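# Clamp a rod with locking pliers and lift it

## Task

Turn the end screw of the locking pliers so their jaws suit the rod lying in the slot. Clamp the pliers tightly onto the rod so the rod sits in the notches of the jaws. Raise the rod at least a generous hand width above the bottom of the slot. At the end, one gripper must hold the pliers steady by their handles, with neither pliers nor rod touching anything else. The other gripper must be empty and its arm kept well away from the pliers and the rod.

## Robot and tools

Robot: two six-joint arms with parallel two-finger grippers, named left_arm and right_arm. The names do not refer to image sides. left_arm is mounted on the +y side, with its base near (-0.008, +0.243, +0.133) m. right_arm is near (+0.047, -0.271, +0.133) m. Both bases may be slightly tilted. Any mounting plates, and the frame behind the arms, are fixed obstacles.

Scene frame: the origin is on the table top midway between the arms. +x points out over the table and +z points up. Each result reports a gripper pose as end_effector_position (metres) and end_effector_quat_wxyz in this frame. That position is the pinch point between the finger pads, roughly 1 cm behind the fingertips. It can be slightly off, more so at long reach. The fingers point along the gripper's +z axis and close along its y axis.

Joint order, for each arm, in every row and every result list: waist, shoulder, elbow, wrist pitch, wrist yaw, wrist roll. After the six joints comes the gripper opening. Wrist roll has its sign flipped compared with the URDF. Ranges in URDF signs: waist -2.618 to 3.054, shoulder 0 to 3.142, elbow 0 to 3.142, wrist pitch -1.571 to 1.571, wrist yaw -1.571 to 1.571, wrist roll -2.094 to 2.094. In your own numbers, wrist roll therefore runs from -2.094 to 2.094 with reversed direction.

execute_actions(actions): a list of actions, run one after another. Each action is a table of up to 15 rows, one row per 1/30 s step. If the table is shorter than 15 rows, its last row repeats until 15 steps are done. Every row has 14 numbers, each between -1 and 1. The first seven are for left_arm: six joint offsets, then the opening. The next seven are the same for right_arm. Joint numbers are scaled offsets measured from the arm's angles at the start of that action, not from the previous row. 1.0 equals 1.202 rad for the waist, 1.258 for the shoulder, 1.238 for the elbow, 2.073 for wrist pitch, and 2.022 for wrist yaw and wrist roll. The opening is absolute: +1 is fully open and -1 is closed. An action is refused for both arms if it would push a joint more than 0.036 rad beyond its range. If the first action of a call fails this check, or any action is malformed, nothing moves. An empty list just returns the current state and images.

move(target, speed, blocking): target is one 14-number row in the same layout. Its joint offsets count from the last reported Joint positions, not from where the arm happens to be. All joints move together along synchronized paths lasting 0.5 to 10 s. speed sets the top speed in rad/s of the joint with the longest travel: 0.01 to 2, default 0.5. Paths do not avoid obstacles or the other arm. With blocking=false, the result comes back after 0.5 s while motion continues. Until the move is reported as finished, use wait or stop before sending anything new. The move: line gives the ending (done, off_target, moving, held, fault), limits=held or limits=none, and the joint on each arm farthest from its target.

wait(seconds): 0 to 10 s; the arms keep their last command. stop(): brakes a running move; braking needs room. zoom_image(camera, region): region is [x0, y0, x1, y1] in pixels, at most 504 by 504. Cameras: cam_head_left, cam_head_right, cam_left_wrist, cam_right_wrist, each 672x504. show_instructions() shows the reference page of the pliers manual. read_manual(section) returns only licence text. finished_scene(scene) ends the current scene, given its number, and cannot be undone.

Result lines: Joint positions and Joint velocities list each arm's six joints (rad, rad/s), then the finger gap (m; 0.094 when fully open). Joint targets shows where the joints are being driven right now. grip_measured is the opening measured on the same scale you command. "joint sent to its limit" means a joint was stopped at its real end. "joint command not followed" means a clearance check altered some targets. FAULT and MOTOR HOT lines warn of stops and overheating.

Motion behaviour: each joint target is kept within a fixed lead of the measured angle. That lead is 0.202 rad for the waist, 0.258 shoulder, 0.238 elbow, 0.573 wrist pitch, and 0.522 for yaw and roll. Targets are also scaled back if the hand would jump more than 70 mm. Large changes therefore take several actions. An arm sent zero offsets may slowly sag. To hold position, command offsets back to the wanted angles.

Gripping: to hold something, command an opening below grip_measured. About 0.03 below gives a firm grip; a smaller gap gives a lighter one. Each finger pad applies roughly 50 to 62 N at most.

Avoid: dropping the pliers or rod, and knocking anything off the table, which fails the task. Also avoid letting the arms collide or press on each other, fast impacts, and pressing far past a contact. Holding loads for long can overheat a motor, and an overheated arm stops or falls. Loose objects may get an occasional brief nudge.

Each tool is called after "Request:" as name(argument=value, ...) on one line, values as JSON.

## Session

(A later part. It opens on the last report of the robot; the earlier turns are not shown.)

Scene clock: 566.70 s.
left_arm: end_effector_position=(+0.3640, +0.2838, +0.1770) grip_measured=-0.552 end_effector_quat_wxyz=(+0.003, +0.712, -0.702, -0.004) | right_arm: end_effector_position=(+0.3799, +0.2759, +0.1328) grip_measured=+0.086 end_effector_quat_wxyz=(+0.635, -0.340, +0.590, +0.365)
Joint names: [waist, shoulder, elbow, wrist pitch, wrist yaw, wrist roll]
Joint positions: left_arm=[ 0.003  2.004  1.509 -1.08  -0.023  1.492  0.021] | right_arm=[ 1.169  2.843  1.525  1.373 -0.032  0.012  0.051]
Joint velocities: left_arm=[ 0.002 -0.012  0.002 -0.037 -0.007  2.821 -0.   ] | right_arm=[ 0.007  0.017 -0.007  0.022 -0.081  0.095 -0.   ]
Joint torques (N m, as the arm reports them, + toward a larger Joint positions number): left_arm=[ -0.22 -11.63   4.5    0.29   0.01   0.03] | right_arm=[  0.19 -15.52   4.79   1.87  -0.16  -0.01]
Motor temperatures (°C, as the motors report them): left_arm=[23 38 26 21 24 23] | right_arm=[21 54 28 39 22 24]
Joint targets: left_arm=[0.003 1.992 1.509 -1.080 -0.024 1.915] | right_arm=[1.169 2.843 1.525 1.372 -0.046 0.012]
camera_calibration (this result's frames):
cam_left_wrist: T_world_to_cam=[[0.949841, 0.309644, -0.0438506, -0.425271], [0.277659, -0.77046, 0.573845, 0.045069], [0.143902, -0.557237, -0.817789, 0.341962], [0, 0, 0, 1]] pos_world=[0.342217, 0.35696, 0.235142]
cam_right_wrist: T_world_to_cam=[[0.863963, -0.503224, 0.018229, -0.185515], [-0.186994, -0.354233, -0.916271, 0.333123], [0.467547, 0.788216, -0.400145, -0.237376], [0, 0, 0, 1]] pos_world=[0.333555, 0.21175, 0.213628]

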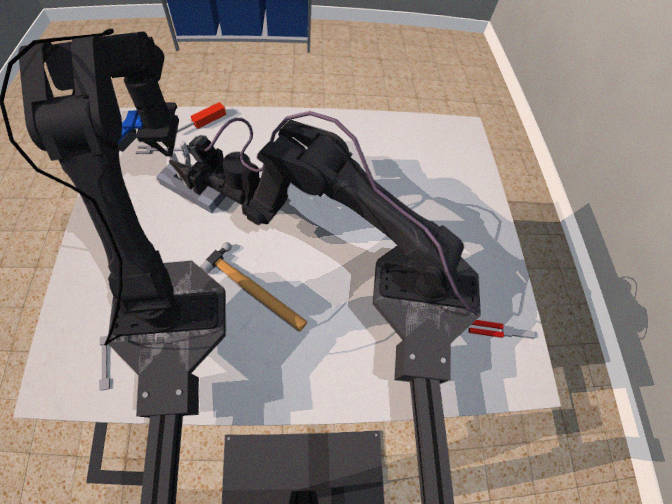

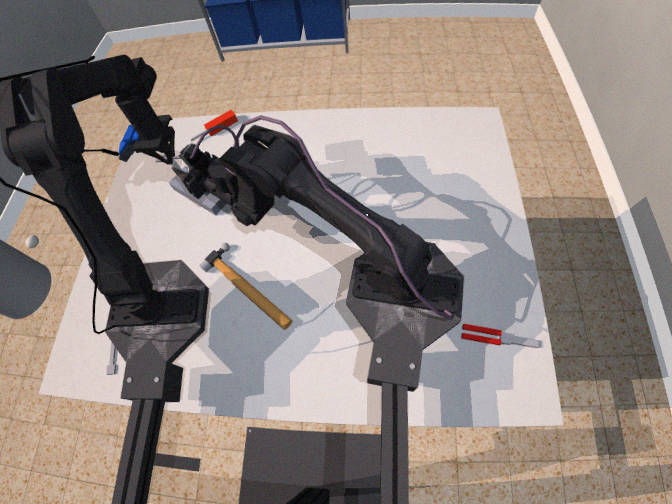

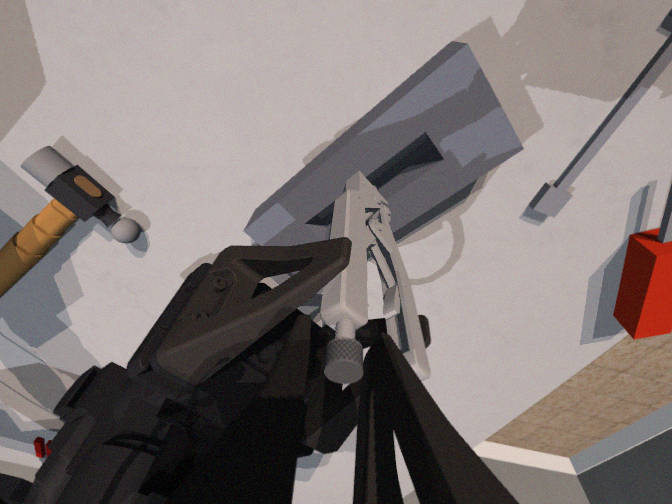

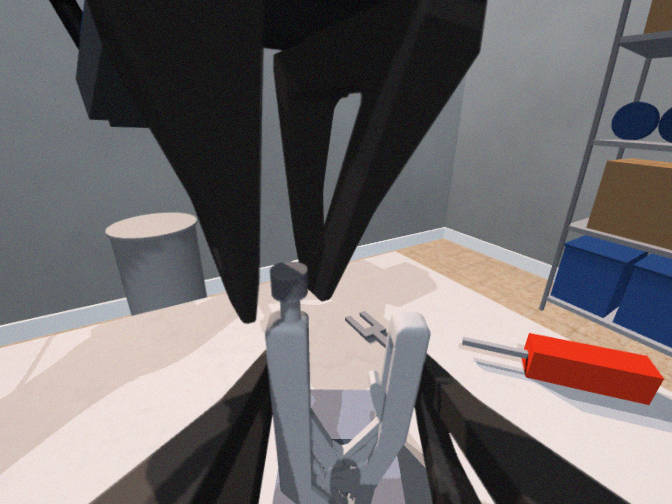

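Request:
execute_actions(actions=[[[0,-0.01,0,0,0,0.208,-0.62,0,0,0,0,0,0,0.11],[0,-0.01,0,0,0,0.208,-0.7,0,0,0,0,0.002,0,0.145],[0,-0.005,0,0,0,0.208,-0.76,0,0,0,0,0.003,0,0.18],[0,0,0,0,0,0.208,-0.81,0,0,0,0,0.003,0,0.21],[0,0.005,0,0,0,0.208,-0.845,0,0,0,0,0.003,0,0.23],[0,0.01,0,0,0,0.2,-0.845,0,0,0,0,0.003,0,0.23],[0,0.01,0,0,0,0.16,-0.845,0,0,0,0,0.003,0,0.23],[0,0.01,0,0,0,0.11,-0.845,0,0,0,0,0.003,0,0.23],[0,0.01,0,0,0,0.06,-0.845,0,0,0,0,0.003,0,0.23],[0,0.01,0,0,0,0.01,-0.845,0,0,0,0,0.003,0,0.23],[0,0.01,0,0,0,-0.04,-0.845,0,0,0,0,0.003,0,0.23],[0,0.01,0,0,0,-0.09,-0.845,0,0,0,0,0.003,0,0.23],[0,0.01,0,0,0,-0.135,-0.845,0,0,0,0,0.003,0,0.23],[0,0.01,0,0,0,-0.17,-0.845,0,0,0,0,0.003,0,0.23],[0,0.01,0,0,0,-0.191,-0.845,0,0,0,0,0.003,0,0.23]]])

Scene clock: 587.20 s.
left_arm: end_effector_position=(+0.3638, +0.2838, +0.1766) grip_measured=-0.824 end_effector_quat_wxyz=(-0.004, -0.683, +0.730, +0.004) | right_arm: end_effector_position=(+0.3806, +0.2754, +0.1328) grip_measured=+0.229 end_effector_quat_wxyz=(+0.636, -0.338, +0.591, +0.364)
Joint names: [waist, shoulder, elbow, wrist pitch, wrist yaw, wrist roll]
Joint positions: left_arm=[ 0.003  2.006  1.509 -1.08  -0.024  1.41   0.008] | right_arm=[ 1.169  2.843  1.525  1.373 -0.027  0.011  0.058]
Joint velocities: left_arm=[-0.022 -0.022 -0.002 -0.007  0.066 -1.941 -0.   ] | right_arm=[-0.002 -0.017 -0.022 -0.037  0.095  0.051  0.   ]
Joint torques (N m, as the arm reports them, + toward a larger Joint positions number): left_arm=[-0.22 -9.48  4.42  0.3   0.02 -0.02] | right_arm=[  0.16 -15.56   4.78   1.89   0.01   0.04]
Motor temperatures (°C, as the motors report them): left_arm=[23 38 26 21 24 23] | right_arm=[21 55 28 39 22 24]
Joint targets: left_arm=[0.003 2.017 1.509 -1.080 -0.023 1.106] | right_arm=[1.169 2.843 1.525 1.373 -0.026 0.012]
camera_calibration (this result's frames):
cam_left_wrist: T_world_to_cam=[[0.971952, 0.23073, -0.0455384, -0.410473], [0.2145, -0.790304, 0.573942, 0.0739774], [0.0964366, -0.567612, -0.817629, 0.361867], [0, 0, 0, 1]] pos_world=[0.348195, 0.358573, 0.234722]
cam_right_wrist: T_world_to_cam=[[0.861491, -0.507472, 0.0174819, -0.184189], [-0.189349, -0.353005, -0.916261, 0.333656], [0.471148, 0.78604, -0.4002, -0.238149], [0, 0, 0, 1]] pos_world=[0.334058, 0.211507, 0.213628]

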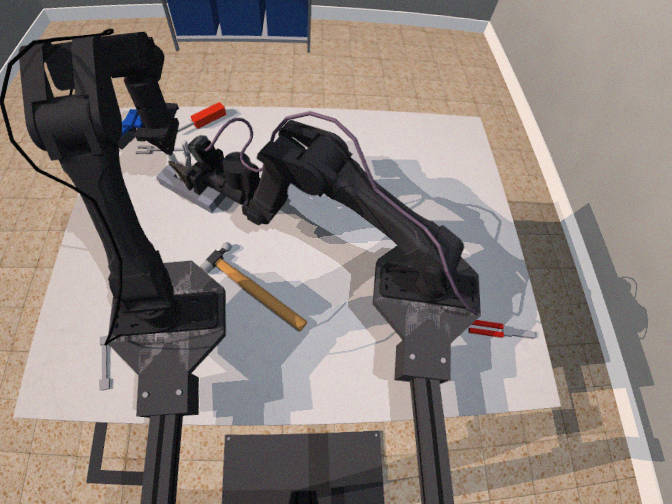

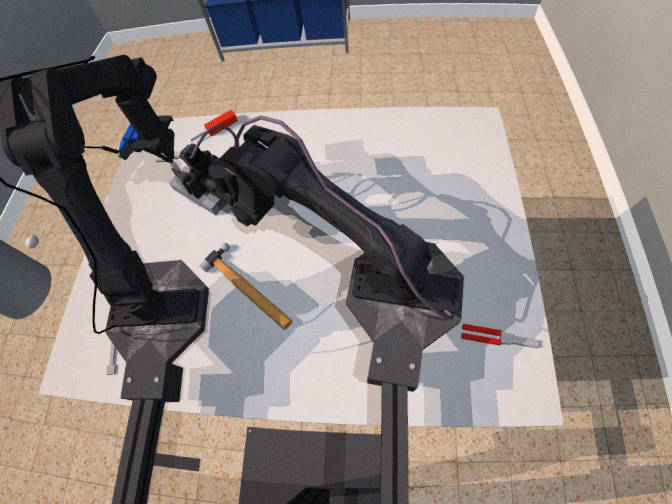

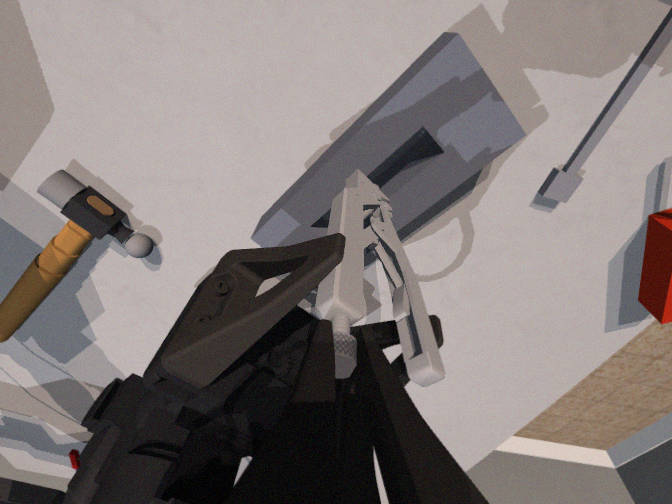

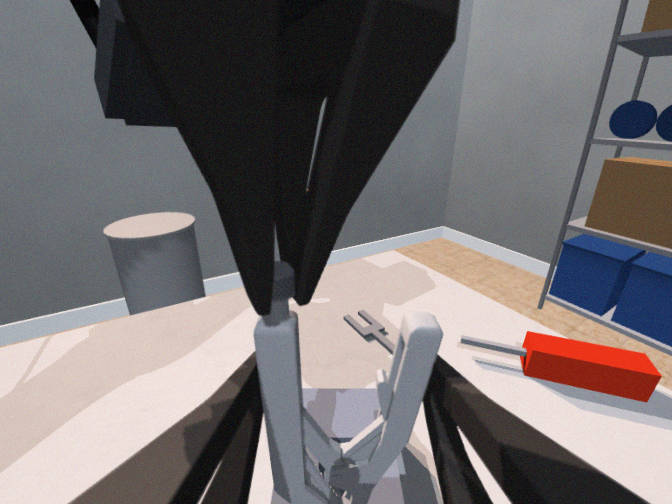

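Request:
execute_actions(actions=[[[0,0.008,0,0,0,-0.149,-0.845,0,0,0,0,-0.001,0,0.22],[0,0.008,0,0,0,-0.149,-0.845,0,0,0,0,-0.002,0,0.21],[0,0.004,0,0,0,-0.149,-0.845,0,0,0,0,-0.002,0,0.2],[0,-0.01,0,0,0,-0.149,-0.72,0,0,0,0,-0.002,0,0.192],[0,-0.01,0,0,0,-0.149,-0.6,0,0,0,0,-0.002,0,0.184],[0,-0.01,0,0,0,-0.149,-0.5,0,0,0,0,-0.002,0,0.176],[0,-0.01,0,0,0,-0.16,-0.5,0,0,0,0,-0.002,0,0.168],[0,-0.01,0,0,0,-0.19,-0.5,0,0,0,0,-0.002,0,0.16],[0,-0.01,0,0,0,-0.23,-0.5,0,0,0,0,-0.002,0,0.153],[0,-0.01,0,0,0,-0.27,-0.5,0,0,0,0,-0.002,0,0.146],[0,-0.01,0,0,0,-0.31,-0.5,0,0,0,0,-0.002,0,0.14],[0,-0.01,0,0,0,-0.345,-0.5,0,0,0,0,-0.002,0,0.14],[0,-0.01,0,0,0,-0.37,-0.5,0,0,0,0,-0.002,0,0.14],[0,-0.01,0,0,0,-0.385,-0.5,0,0,0,0,-0.002,0,0.14],[0,-0.01,0,0,0,-0.385,-0.5,0,0,0,0,-0.002,0,0.14]]])

Scene clock: 597.07 s.
left_arm: end_effector_position=(+0.3639, +0.2837, +0.1766) grip_measured=-0.502 end_effector_quat_wxyz=(-0.005, -0.431, +0.902, +0.002) | right_arm: end_effector_position=(+0.3806, +0.2754, +0.1328) grip_measured=+0.148 end_effector_quat_wxyz=(+0.636, -0.338, +0.591, +0.364)
Joint names: [waist, shoulder, elbow, wrist pitch, wrist yaw, wrist roll]
Joint positions: left_arm=[ 0.003  2.006  1.509 -1.08  -0.023  0.798  0.023] | right_arm=[ 1.169  2.843  1.525  1.373 -0.027  0.01   0.054]
Joint velocities: left_arm=[-0.007  0.007 -0.012 -0.022 -0.022 -1.136 -0.001] | right_arm=[ 0.002 -0.002 -0.007  0.022 -0.007  0.037 -0.   ]
Joint torques (N m, as the arm reports them, + toward a larger Joint positions number): left_arm=[ -0.23 -11.71   4.54   0.29   0.02   0.02] | right_arm=[  0.15 -15.54   4.76   1.87  -0.04   0.01]
Motor temperatures (°C, as the motors report them): left_arm=[23 38 26 21 24 23] | right_arm=[21 55 28 39 22 24]
Joint targets: left_arm=[0.003 1.993 1.509 -1.080 -0.023 0.632] | right_arm=[1.169 2.843 1.525 1.373 -0.031 0.011]
camera_calibration (this result's frames):
cam_left_wrist: T_world_to_cam=[[0.927935, -0.370061, -0.0446208, -0.22424], [-0.277567, -0.765929, 0.579922, 0.244957], [-0.248783, -0.525744, -0.813449, 0.474801], [0, 0, 0, 1]] pos_world=[0.394195, 0.354261, 0.234164]
cam_right_wrist: T_world_to_cam=[[0.86155, -0.507409, 0.0163408, -0.184077], [-0.190221, -0.352492, -0.916278, 0.333848], [0.470688, 0.786311, -0.400209, -0.238048], [0, 0, 0, 1]] pos_world=[0.334143, 0.211456, 0.213637]

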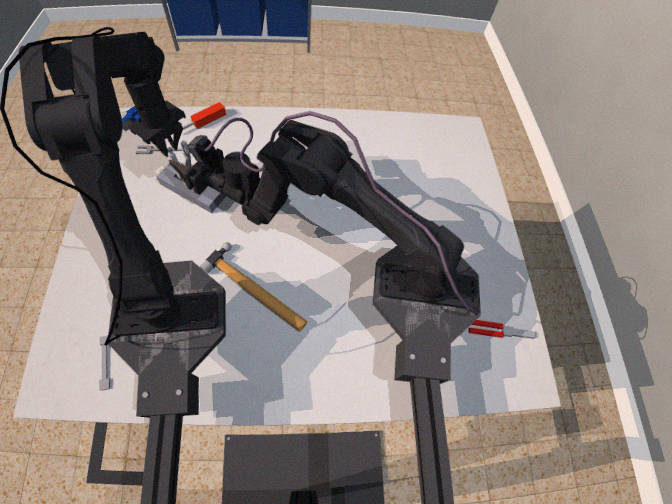

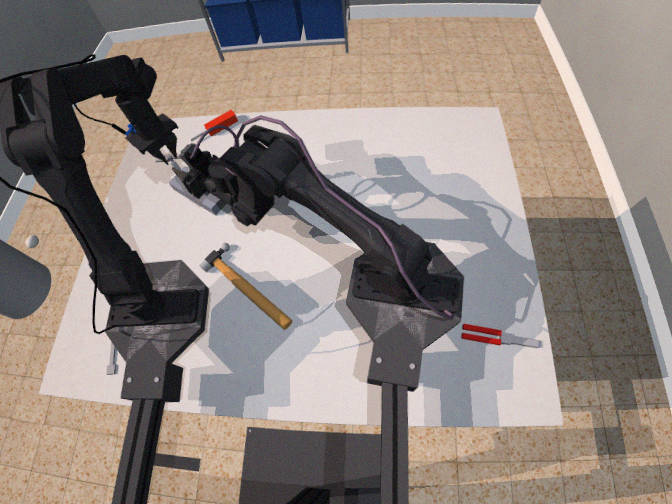

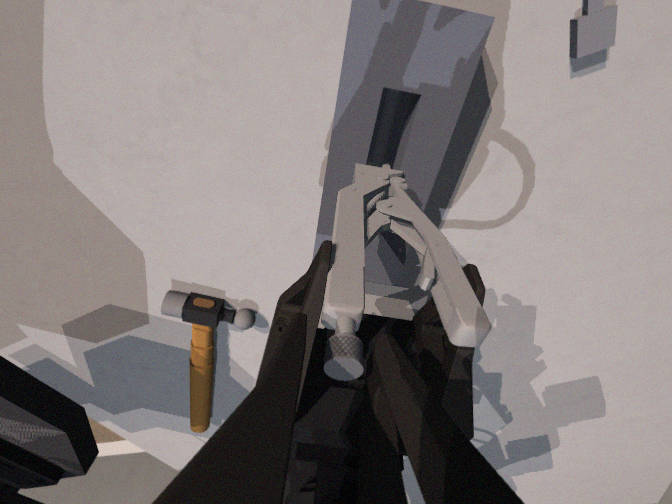

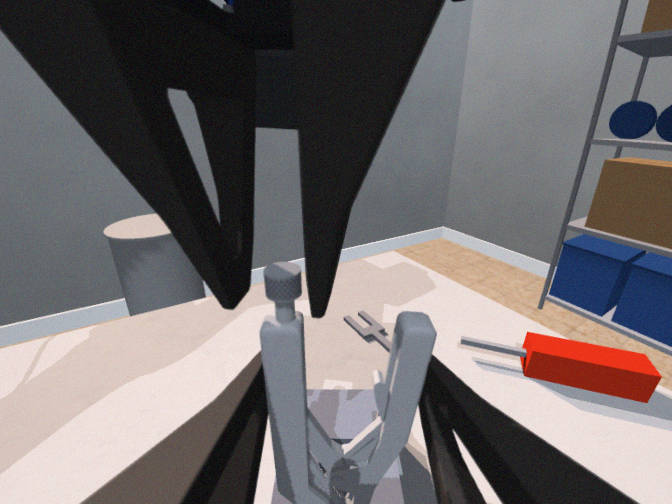

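Request:
execute_actions(actions=[[[0,-0.01,0,0,0,-0.082,-0.5,0.006,0,0,0,0,0,0.135],[0,-0.01,0,0,0,-0.082,-0.5,0.011,0,0,0,0,0,0.13],[0,-0.01,0,0,0,-0.082,-0.5,0.014,0,0,0,0,0,0.125],[0,-0.01,0,0,0,-0.082,-0.5,0.014,0,0,0,0,0,0.12],[0,-0.01,0,0,0,-0.082,-0.5,0.01,0,0,0,0,0,0.115],[0,-0.01,0,0,0,-0.082,-0.5,0.01,0,0,0,0,0,0.11],[0,-0.01,0,0,0,-0.082,-0.5,0.01,0,0,0,0,0,0.105],[0,-0.01,0,0,0,-0.082,-0.5,0.01,0,0,0,0,0,0.1],[0,-0.01,0,0,0,-0.082,-0.5,0.01,0,0,0,0,0,0.095]]])

Request:
zoom_image(camera="cam_left_wrist", region=[320, 60, 460, 240])

Scene clock: 604.50 s.
left_arm: end_effector_position=(+0.3639, +0.2837, +0.1766) grip_measured=-0.502 end_effector_quat_wxyz=(-0.005, -0.357, +0.934, +0.002) | right_arm: end_effector_position=(+0.3804, +0.2755, +0.1328) grip_measured=+0.104 end_effector_quat_wxyz=(+0.636, -0.338, +0.591, +0.364)
Joint names: [waist, shoulder, elbow, wrist pitch, wrist yaw, wrist roll]
Joint positions: left_arm=[ 0.003  2.006  1.509 -1.08  -0.023  0.636  0.023] | right_arm=[ 1.17   2.843  1.525  1.373 -0.025  0.011  0.052]
Joint velocities: left_arm=[-0.022 -0.007 -0.002 -0.037  0.066 -0.022  0.001] | right_arm=[-0.007  0.012 -0.022  0.022 -0.037 -0.022 -0.001]
Joint torques (N m, as the arm reports them, + toward a larger Joint positions number): left_arm=[ -0.23 -11.64   4.45   0.29   0.02  -0.01] | right_arm=[  1.17 -15.51   4.8    1.89  -0.03  -0.02]
Motor temperatures (°C, as the motors report them): left_arm=[23 38 26 21 24 23] | right_arm=[21 55 28 39 22 24]
Joint targets: left_arm=[0.003 1.993 1.509 -1.080 -0.023 0.632] | right_arm=[1.181 2.843 1.525 1.373 -0.027 0.010]
camera_calibration (this result's frames):
cam_left_wrist: T_world_to_cam=[[0.856425, -0.514409, -0.0438068, -0.157407], [-0.396957, -0.710377, 0.581197, 0.27242], [-0.330092, -0.480362, -0.812583, 0.491362], [0, 0, 0, 1]] pos_world=[0.405141, 0.348581, 0.234048]
cam_right_wrist: T_world_to_cam=[[0.861147, -0.508085, 0.0166227, -0.183559], [-0.190279, -0.352479, -0.916271, 0.333875], [0.471403, 0.785881, -0.400214, -0.238205], [0, 0, 0, 1]] pos_world=[0.333891, 0.211621, 0.213639]

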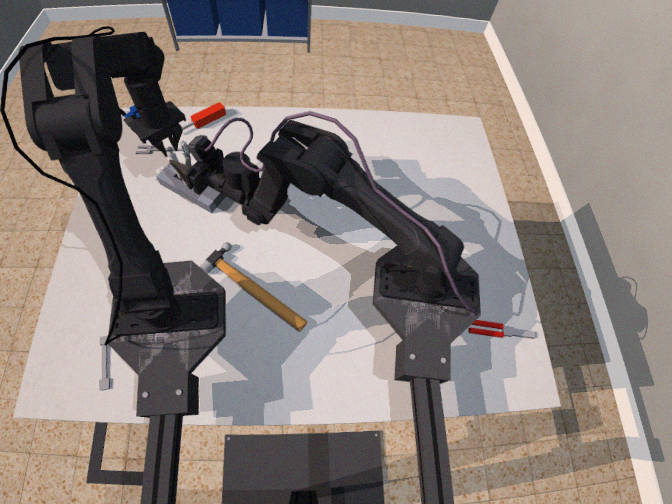

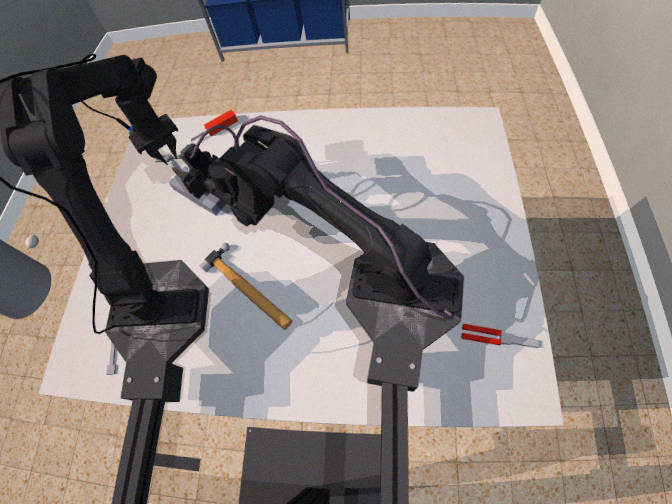

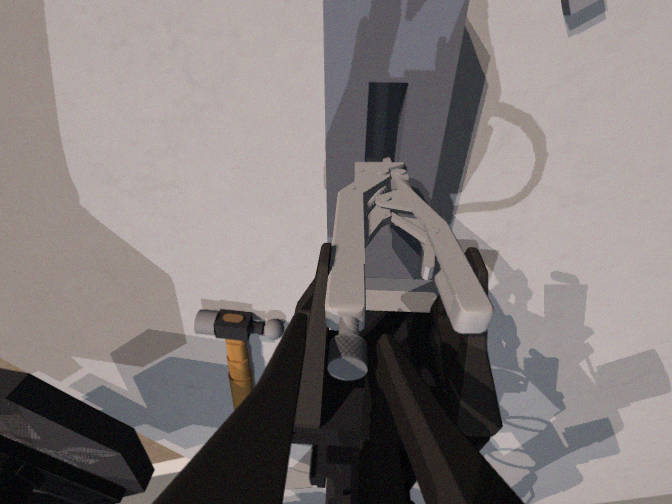

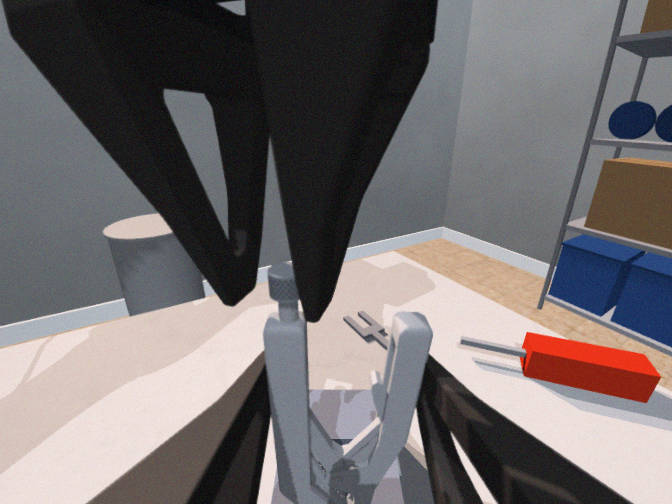

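Region (320, 60, 460, 240) of cam_left_wrist's 672x504 image, scaled by 2.800, with more detail than that image has.

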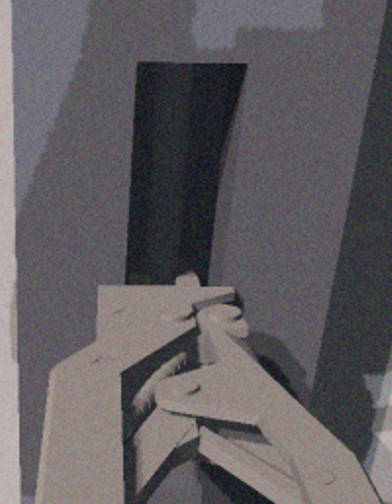

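Request:
execute_actions(actions=[[[0,-0.01,0.02,-0.008,0,0,-0.42,0.013,0,0,0,0,0,0.083],[0,-0.01,0.027,-0.014,0,0,-0.38,0.017,0,0,0,0,0,0.07],[0,-0.01,0.036,-0.021,0,0,-0.38,0.017,0,0,0,0,0,0.056],[0,-0.01,0.047,-0.029,0,0,-0.38,0.011,0,0,0,0,0,0.042],[0,-0.01,0.059,-0.037,0,0,-0.38,0.011,0,0,0,0,0,0.028],[0,-0.01,0.071,-0.045,0,0,-0.38,0.011,0,0,0,0,0,0.014],[0,-0.01,0.083,-0.052,0,0,-0.38,0.011,0,0,0,0,0,0],[0,-0.01,0.095,-0.058,0,0,-0.38,0.011,0,0,0,0,0,-0.014],[0,-0.01,0.106,-0.063,0,0,-0.38,0.011,0,0,0,0,0,-0.028],[0,-0.01,0.115,-0.066,0,0,-0.38,0.011,0,0,0,0,0,-0.042],[0,-0.01,0.122,-0.067,0,0,-0.38,0.011,0,0,0,0,0,-0.056],[0,-0.01,0.126,-0.067,0,0,-0.38,0.011,0,0,0,0,0,-0.07],[0,-0.01,0.128,-0.067,0,0,-0.38,0.011,0,0,0,0,0,-0.083],[0,-0.01,0.128,-0.067,0,0,-0.38,0.011,0,0,0,0,0,-0.094],[0,-0.01,0.128,-0.067,0,0,-0.38,0.011,0,0,0,0,0,-0.103]]])

Scene clock: 617.53 s.
left_arm: end_effector_position=(+0.3766, +0.2856, +0.2098) grip_measured=-0.382 end_effector_quat_wxyz=(+0.007, -0.357, +0.934, -0.002) | right_arm: end_effector_position=(+0.3801, +0.2757, +0.1333) grip_measured=-0.073 end_effector_quat_wxyz=(+0.637, -0.337, +0.590, +0.363)
Joint names: [waist, shoulder, elbow, wrist pitch, wrist yaw, wrist roll]
Joint positions: left_arm=[ 0.003  2.006  1.643 -1.189 -0.023  0.636  0.029] | right_arm=[ 1.171  2.843  1.525  1.375 -0.022  0.012  0.044]
Joint velocities: left_arm=[ 0.012  0.017  0.027 -0.051  0.007 -0.007 -0.   ] | right_arm=[-0.002 -0.012 -0.002 -0.081 -0.007  0.007 -0.001]
Joint torques (N m, as the arm reports them, + toward a larger Joint positions number): left_arm=[ -0.23 -11.84   6.13   0.11   0.02   0.02] | right_arm=[  1.14 -15.64   4.8    1.89  -0.02  -0.02]
Motor temperatures (°C, as the motors report them): left_arm=[23 39 26 21 24 23] | right_arm=[21 55 28 39 22 24]
Joint targets: left_arm=[0.003 1.993 1.667 -1.219 -0.023 0.636] | right_arm=[1.183 2.843 1.525 1.373 -0.025 0.010]
camera_calibration (this result's frames):
cam_left_wrist: T_world_to_cam=[[0.857556, -0.513852, -0.0235445, -0.170652], [-0.410979, -0.711962, 0.569392, 0.267738], [-0.309346, -0.478609, -0.821729, 0.517063], [0, 0, 0, 1]] pos_world=[0.416329, 0.3504, 0.268419]
cam_right_wrist: T_world_to_cam=[[0.860267, -0.509527, 0.0179863, -0.182589], [-0.188903, -0.351307, -0.917005, 0.333565], [0.473558, 0.785472, -0.398469, -0.238931], [0, 0, 0, 1]] pos_world=[0.333234, 0.211823, 0.213958]

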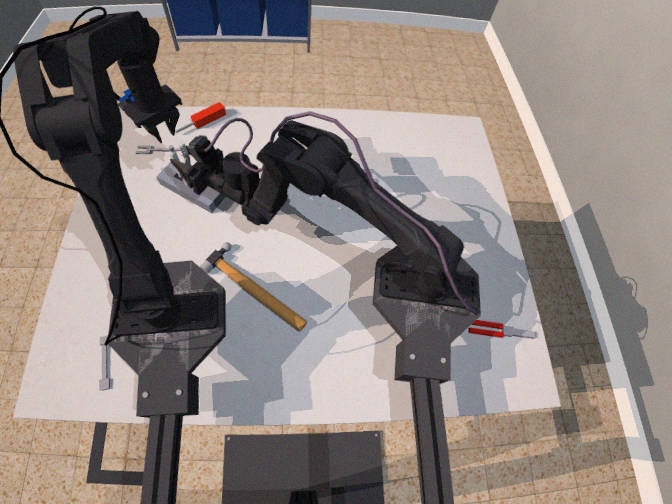

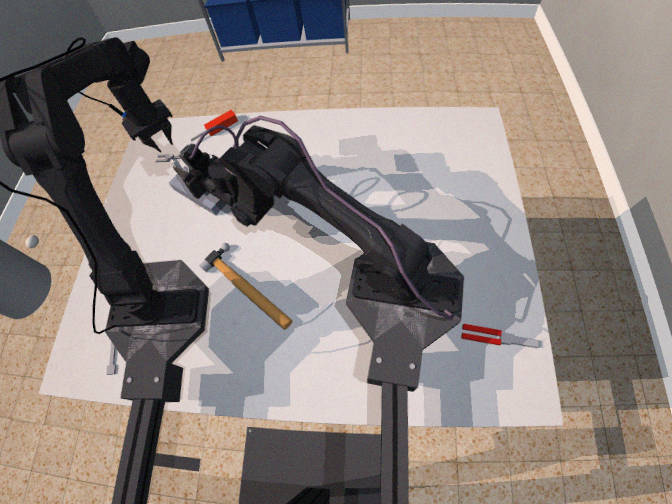

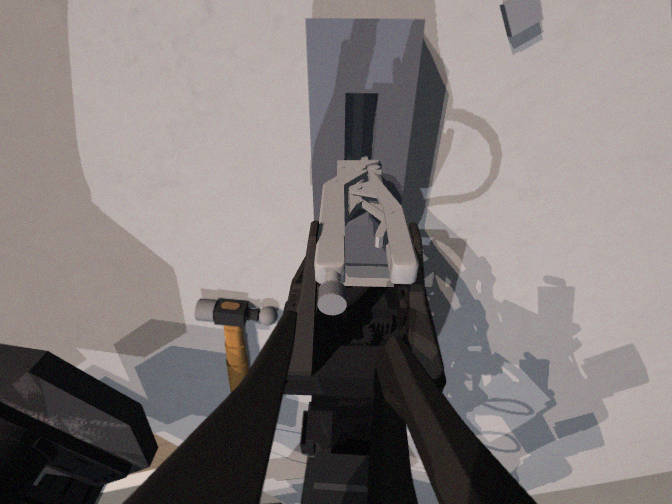

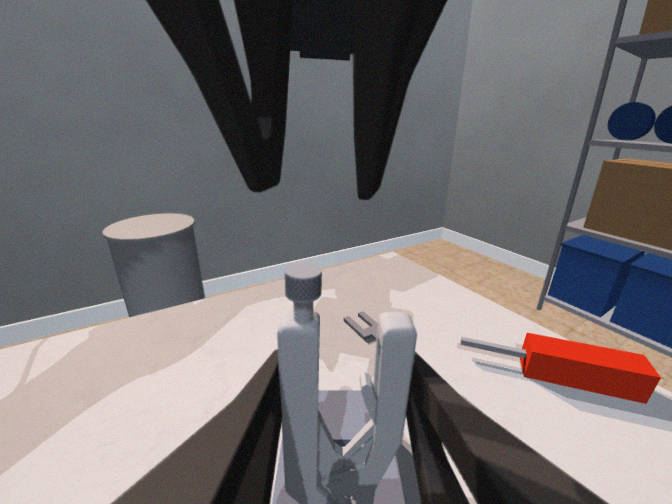

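Request:
execute_actions(actions=[[[0.015,-0.025,0.02,-0.014,0,0,-0.38,0.004,-0.006,-0.002,0.004,0,0,-0.106],[0.03,-0.04,0.02,-0.014,0,0,-0.38,0.004,-0.01,-0.004,0.008,0,0,-0.108],[0.05,-0.058,0.02,-0.014,0,0,-0.38,0.004,-0.013,-0.006,0.011,0,0,-0.108],[0.075,-0.078,0.02,-0.014,0,0,-0.38,0.004,-0.016,-0.008,0.012,0,0,-0.108],[0.1,-0.098,0.02,-0.014,0,0,-0.38,0.004,-0.019,-0.01,0.011,0,0,-0.108],[0.13,-0.12,0.02,-0.014,0,0,-0.38,0.004,-0.023,-0.0125,0.01,0,0,-0.108],[0.16,-0.142,0.02,-0.014,0,0,-0.38,0.004,-0.028,-0.0155,0.0085,0,0,-0.108],[0.19,-0.164,0.02,-0.014,0,0,-0.38,0.004,-0.0335,-0.019,0.007,0,0,-0.108],[0.22,-0.186,0.02,-0.014,0,0,-0.38,0.004,-0.039,-0.022,0.0055,0,0,-0.108],[0.25,-0.208,0.02,-0.014,0,0,-0.38,0.004,-0.045,-0.0255,0.004,0,0,-0.108],[0.28,-0.23,0.02,-0.014,0,0,-0.38,0.004,-0.051,-0.029,0.0025,0,0,-0.108],[0.31,-0.252,0.02,-0.014,0,0,-0.38,0.004,-0.057,-0.0325,0.001,0,0,-0.108],[0.335,-0.27,0.02,-0.014,0,0,-0.38,0.004,-0.062,-0.0355,0,0,0,-0.108],[0.355,-0.285,0.02,-0.014,0,0,-0.38,0.004,-0.066,-0.0378,-0.001,0,0,-0.108],[0.365,-0.292,0.02,-0.014,0,0,-0.38,0.004,-0.0685,-0.039,-0.0015,0,0,-0.108]]])

Scene clock: 643.83 s.
left_arm: end_effector_position=(+0.3190, +0.4341, +0.3219) grip_measured=-0.382 end_effector_quat_wxyz=(+0.152, -0.538, +0.829, -0.009) | right_arm: end_effector_position=(+0.3793, +0.2743, +0.1427) grip_measured=-0.073 end_effector_quat_wxyz=(+0.634, -0.339, +0.593, +0.362)
Joint names: [waist, shoulder, elbow, wrist pitch, wrist yaw, wrist roll]
Joint positions: left_arm=[ 0.419  1.687  1.644 -1.208 -0.019  0.636  0.029] | right_arm=[ 1.171  2.8    1.491  1.356 -0.022  0.012  0.044]
Joint velocities: left_arm=[ 0.818 -0.74   0.046 -0.007 -0.081 -0.051 -0.   ] | right_arm=[ 0.017 -0.173 -0.061 -0.051 -0.051  0.066  0.   ]
Joint torques (N m, as the arm reports them, + toward a larger Joint positions number): left_arm=[-2.43 -8.62  6.39  0.81  0.14  0.02] | right_arm=[  0.6  -18.27   3.93   2.15  -0.01  -0.01]
Motor temperatures (°C, as the motors report them): left_arm=[23 39 28 21 24 23] | right_arm=[21 55 28 39 22 24]
Joint targets: left_arm=[0.442 1.638 1.668 -1.218 -0.023 0.636] | right_arm=[1.176 2.756 1.477 1.371 -0.022 0.012]
camera_calibration (this result's frames):
cam_left_wrist: T_world_to_cam=[[0.968913, -0.131733, 0.209412, -0.318686], [-0.20923, -0.888015, 0.409454, 0.34951], [0.132023, -0.440541, -0.887972, 0.526428], [0, 0, 0, 1]] pos_world=[0.312407, 0.500302, 0.391082]
cam_right_wrist: T_world_to_cam=[[0.860426, -0.509265, 0.0177828, -0.182951], [-0.19364, -0.359044, -0.913012, 0.344903], [0.47135, 0.782136, -0.407545, -0.23066], [0, 0, 0, 1]] pos_world=[0.332925, 0.211072, 0.224149]

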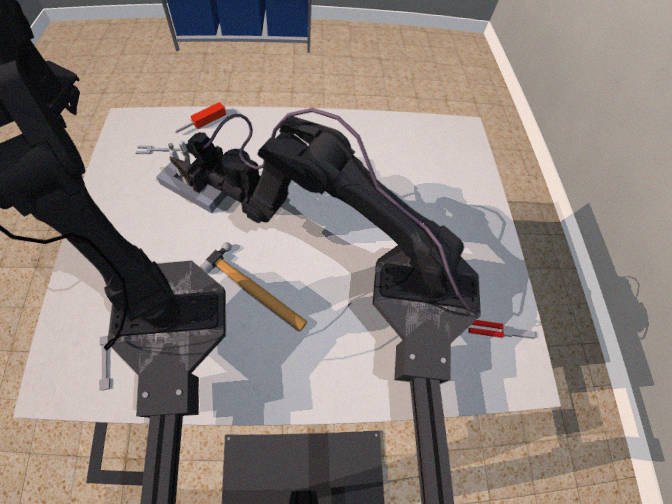

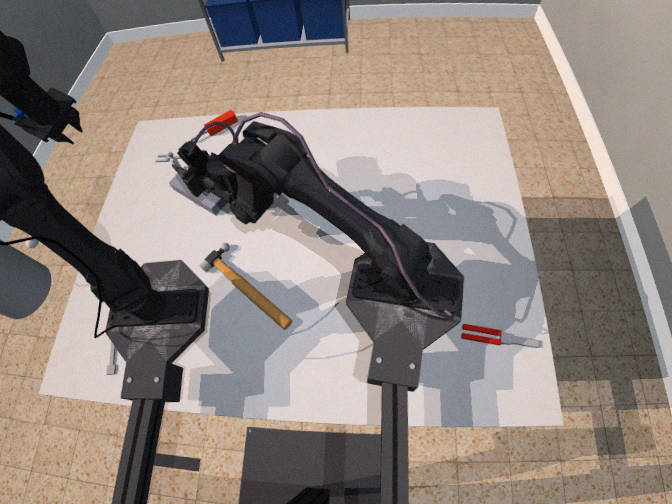

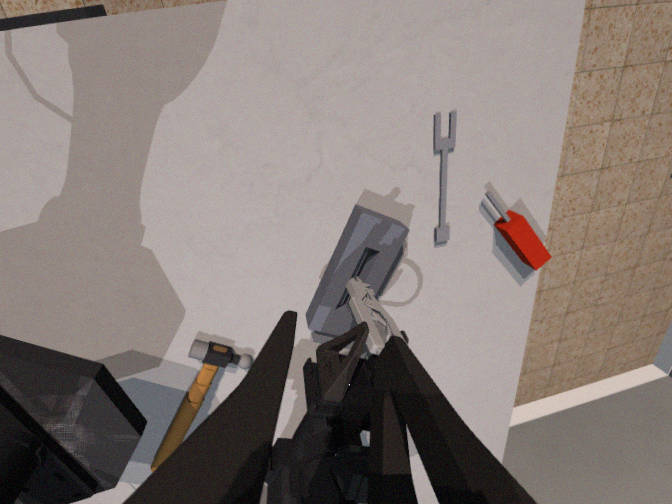

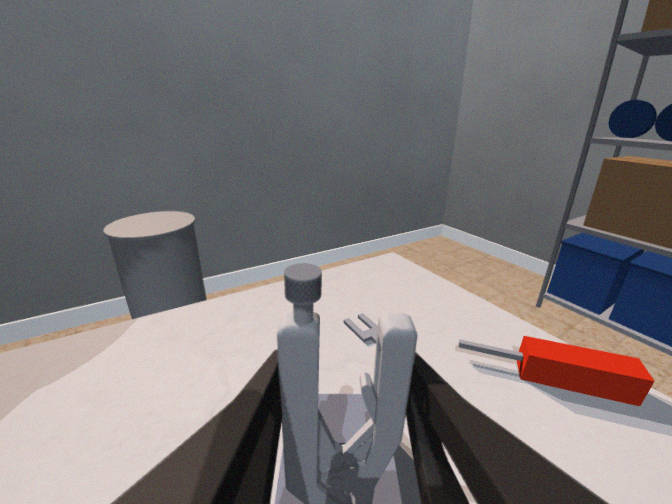

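Request:
execute_actions(actions=[])

Scene clock: 646.33 s.
left_arm: end_effector_position=(+0.3091, +0.4444, +0.3411) grip_measured=-0.382 end_effector_quat_wxyz=(+0.177, -0.550, +0.816, -0.005) | right_arm: end_effector_position=(+0.3803, +0.2757, +0.1518) grip_measured=-0.073 end_effector_quat_wxyz=(+0.637, -0.337, +0.590, +0.363)
Joint names: [waist, shoulder, elbow, wrist pitch, wrist yaw, wrist roll]
Joint positions: left_arm=[ 0.452  1.641  1.654 -1.214 -0.025  0.636  0.029] | right_arm=[ 1.171  2.781  1.489  1.348 -0.022  0.012  0.044]
Joint velocities: left_arm=[-0.007 -0.002 -0.012 -0.037 -0.037 -0.051 -0.001] | right_arm=[-0.002 -0.002 -0.007  0.022 -0.007 -0.007  0.001]
Joint torques (N m, as the arm reports them, + toward a larger Joint positions number): left_arm=[-1.   -7.93  5.86  0.99  0.03  0.02] | right_arm=[  0.57 -17.62   3.87   2.13   0.     0.  ]
Motor temperatures (°C, as the motors report them): left_arm=[23 39 28 21 24 23] | right_arm=[21 56 28 40 22 24]
Joint targets: left_arm=[0.442 1.638 1.668 -1.218 -0.023 0.636] | right_arm=[1.176 2.756 1.477 1.371 -0.022 0.012]
camera_calibration (this result's frames):
cam_left_wrist: T_world_to_cam=[[0.964037, -0.103799, 0.24466, -0.334721], [-0.192585, -0.907237, 0.373942, 0.364241], [0.18315, -0.407611, -0.8946, 0.521123], [0, 0, 0, 1]] pos_world=[0.297387, 0.508125, 0.411884]
cam_right_wrist: T_world_to_cam=[[0.860273, -0.509517, 0.0179785, -0.183169], [-0.189085, -0.351605, -0.916854, 0.350706], [0.473474, 0.785345, -0.398819, -0.231522], [0, 0, 0, 1]] pos_world=[0.333508, 0.211807, 0.232504]

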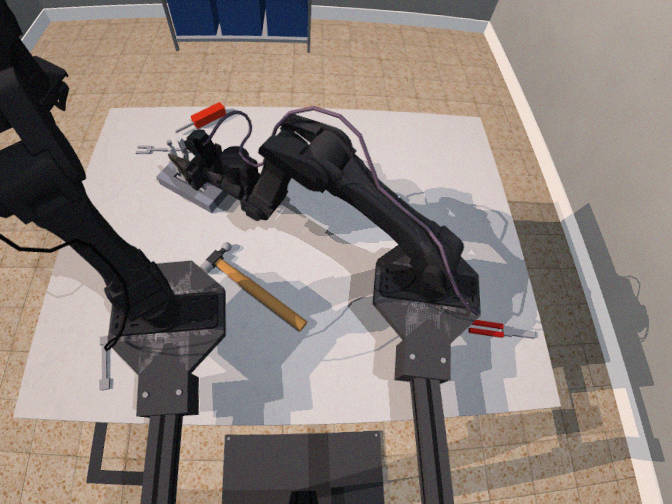

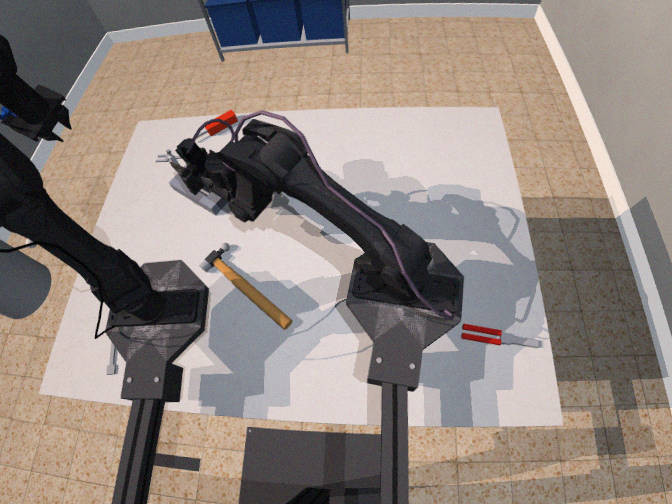

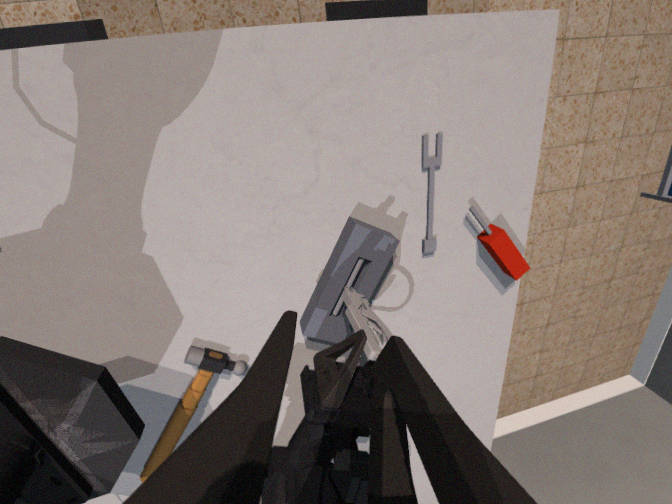

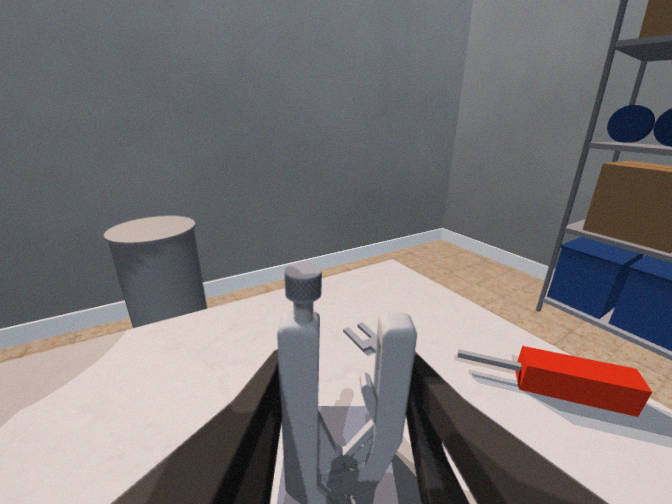

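Request:
execute_actions(actions=[[[0.012,-0.02,0,0,0,0,-0.38,0,-0.026,-0.0117,0.0099,0,0,-0.108],[0.02,-0.025,0,0,0,0,-0.38,0,-0.031,-0.0144,0.0084,0,0,-0.108],[0.03,-0.03,0,0,0,0,-0.38,0,-0.038,-0.0185,0.0062,0,0,-0.108],[0.043,-0.036,0,0,0,0,-0.38,0,-0.048,-0.0239,0.0033,0,0,-0.108],[0.058,-0.043,0,0,0,0,-0.38,0,-0.06,-0.0307,-0.0004,0,0,-0.108],[0.075,-0.051,0,0,0,0,-0.38,0,-0.0755,-0.0388,-0.0048,0,0,-0.108],[0.094,-0.06,0,0,0,0,-0.38,0,-0.0905,-0.0452,-0.0101,0,0,-0.108],[0.114,-0.069,0,0,0,0,-0.38,0,-0.1085,-0.0527,-0.0164,0,0,-0.108],[0.135,-0.079,0,0,0,0,-0.38,0,-0.126,-0.0602,-0.0226,0,0,-0.108],[0.157,-0.089,0,0,0,0,-0.38,0,-0.144,-0.0677,-0.0288,0,0,-0.108],[0.179,-0.099,0,0,0,0,-0.38,0,-0.162,-0.0752,-0.035,0,0,-0.108],[0.201,-0.109,0,0,0,0,-0.38,0,-0.18,-0.0825,-0.0415,0,0,-0.108],[0.223,-0.119,0,0,0,0,-0.38,0,-0.198,-0.0887,-0.0484,0,0,-0.108],[0.245,-0.129,0,0,0,0,-0.38,0,-0.216,-0.095,-0.0553,0,0,-0.108],[0.267,-0.139,0,0,0,0,-0.38,0,-0.234,-0.101,-0.0623,0,0,-0.108]],[[0.068,-0.045,0,0,0,0,-0.38,0,-0.065,-0.026,-0.028,0,0,-0.108],[0.09,-0.055,0,0,0,0,-0.38,0,-0.082,-0.031,-0.035,0,0,-0.108],[0.111,-0.065,0,0,0,0,-0.38,0,-0.099,-0.035,-0.043,0,0,-0.108],[0.131,-0.074,0,0,0,0,-0.38,0,-0.116,-0.039,-0.051,0,0,-0.108],[0.15,-0.083,0,0,0,0,-0.38,0,-0.132,-0.044,-0.058,0,0,-0.108],[0.168,-0.091,0,0,0,0,-0.38,0,-0.146,-0.047,-0.065,0,0,-0.108],[0.184,-0.098,0,0,0,0,-0.38,0,-0.159,-0.051,-0.071,0,0,-0.108],[0.198,-0.104,0,0,0,0,-0.38,0,-0.17,-0.054,-0.076,0,0,-0.108],[0.21,-0.109,0,0,0,0,-0.38,0,-0.18,-0.056,-0.08,0,0,-0.108],[0.22,-0.113,0,0,0,0,-0.38,0,-0.188,-0.058,-0.083,0,0,-0.108],[0.228,-0.116,0,0,0,0,-0.38,0,-0.194,-0.0595,-0.086,0,0,-0.108],[0.234,-0.118,0,0,0,0,-0.38,0,-0.198,-0.06,-0.0875,0,0,-0.108],[0.238,-0.12,0,0,0,0,-0.38,0,-0.2,-0.06,-0.088,0,0,-0.108],[0.24,-0.12,0,0,0,0,-0.38,0,-0.201,-0.06,-0.088,0,0,-0.108],[0.24,-0.12,0,0,0,0,-0.38,0,-0.201,-0.06,-0.088,0,0,-0.108]]])

Scene clock: 673.03 s.
left_arm: end_effector_position=(+0.1457, +0.5505, +0.4240) grip_measured=-0.382 end_effector_quat_wxyz=(-0.287, +0.728, -0.618, -0.071) | right_arm: end_effector_position=(+0.3755, +0.2646, +0.2886) grip_measured=-0.073 end_effector_quat_wxyz=(+0.634, -0.339, +0.594, +0.361)
Joint names: [waist, shoulder, elbow, wrist pitch, wrist yaw, wrist roll]
Joint positions: left_arm=[ 1.     1.389  1.654 -1.214 -0.017  0.636  0.029] | right_arm=[ 1.171  2.335  1.318  1.062 -0.022  0.012  0.044]
Joint velocities: left_arm=[ 0.071 -0.061 -0.012 -0.037 -0.081 -0.051 -0.   ] | right_arm=[ 0.012 -0.09  -0.007 -0.154 -0.022  0.037 -0.001]
Joint torques (N m, as the arm reports them, + toward a larger Joint positions number): left_arm=[ 0.45 -6.74  4.75  1.46  0.    0.03] | right_arm=[  0.17 -16.01   5.4    1.96   0.     0.  ]
Motor temperatures (°C, as the motors report them): left_arm=[23 37 28 22 24 23] | right_arm=[21 59 27 41 22 24]
Joint targets: left_arm=[1.011 1.367 1.654 -1.214 -0.018 0.636] | right_arm=[1.171 2.309 1.308 1.053 -0.022 0.012]
camera_calibration (this result's frames):
cam_left_wrist: T_world_to_cam=[[0.84032, 0.339493, 0.422619, -0.487975], [0.274912, -0.938806, 0.207526, 0.417803], [0.467211, -0.0582053, -0.882228, 0.429489], [0, 0, 0, 1]] pos_world=[0.094535, 0.582899, 0.49843]
cam_right_wrist: T_world_to_cam=[[0.86045, -0.509225, 0.0177513, -0.18724], [-0.194367, -0.360231, -0.91239, 0.474324], [0.471006, 0.781616, -0.408937, -0.161102], [0, 0, 0, 1]] pos_world=[0.329184, 0.201439, 0.370212]

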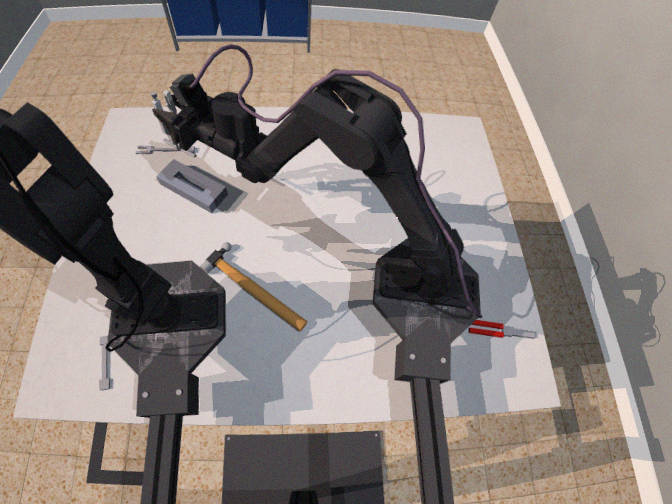

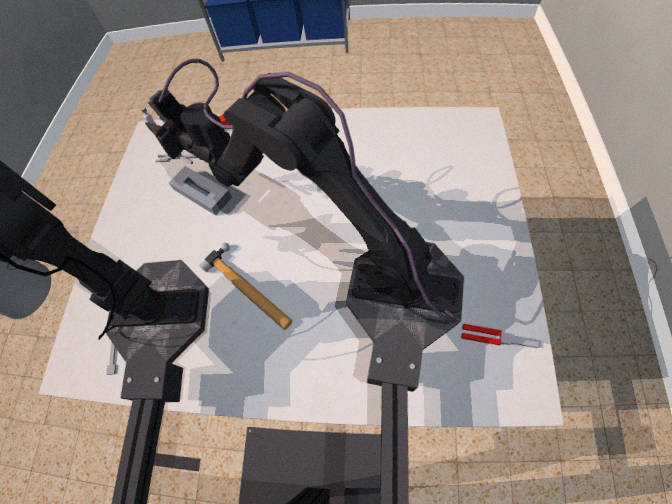

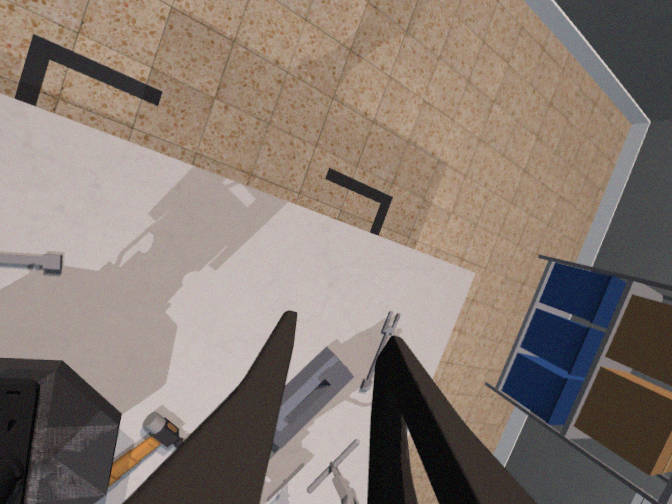

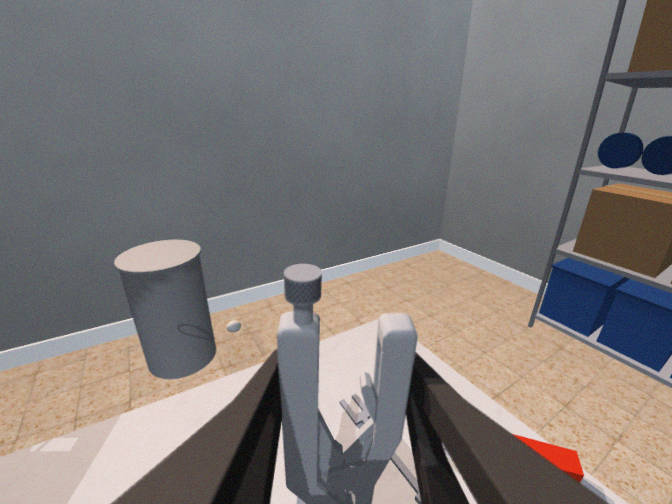

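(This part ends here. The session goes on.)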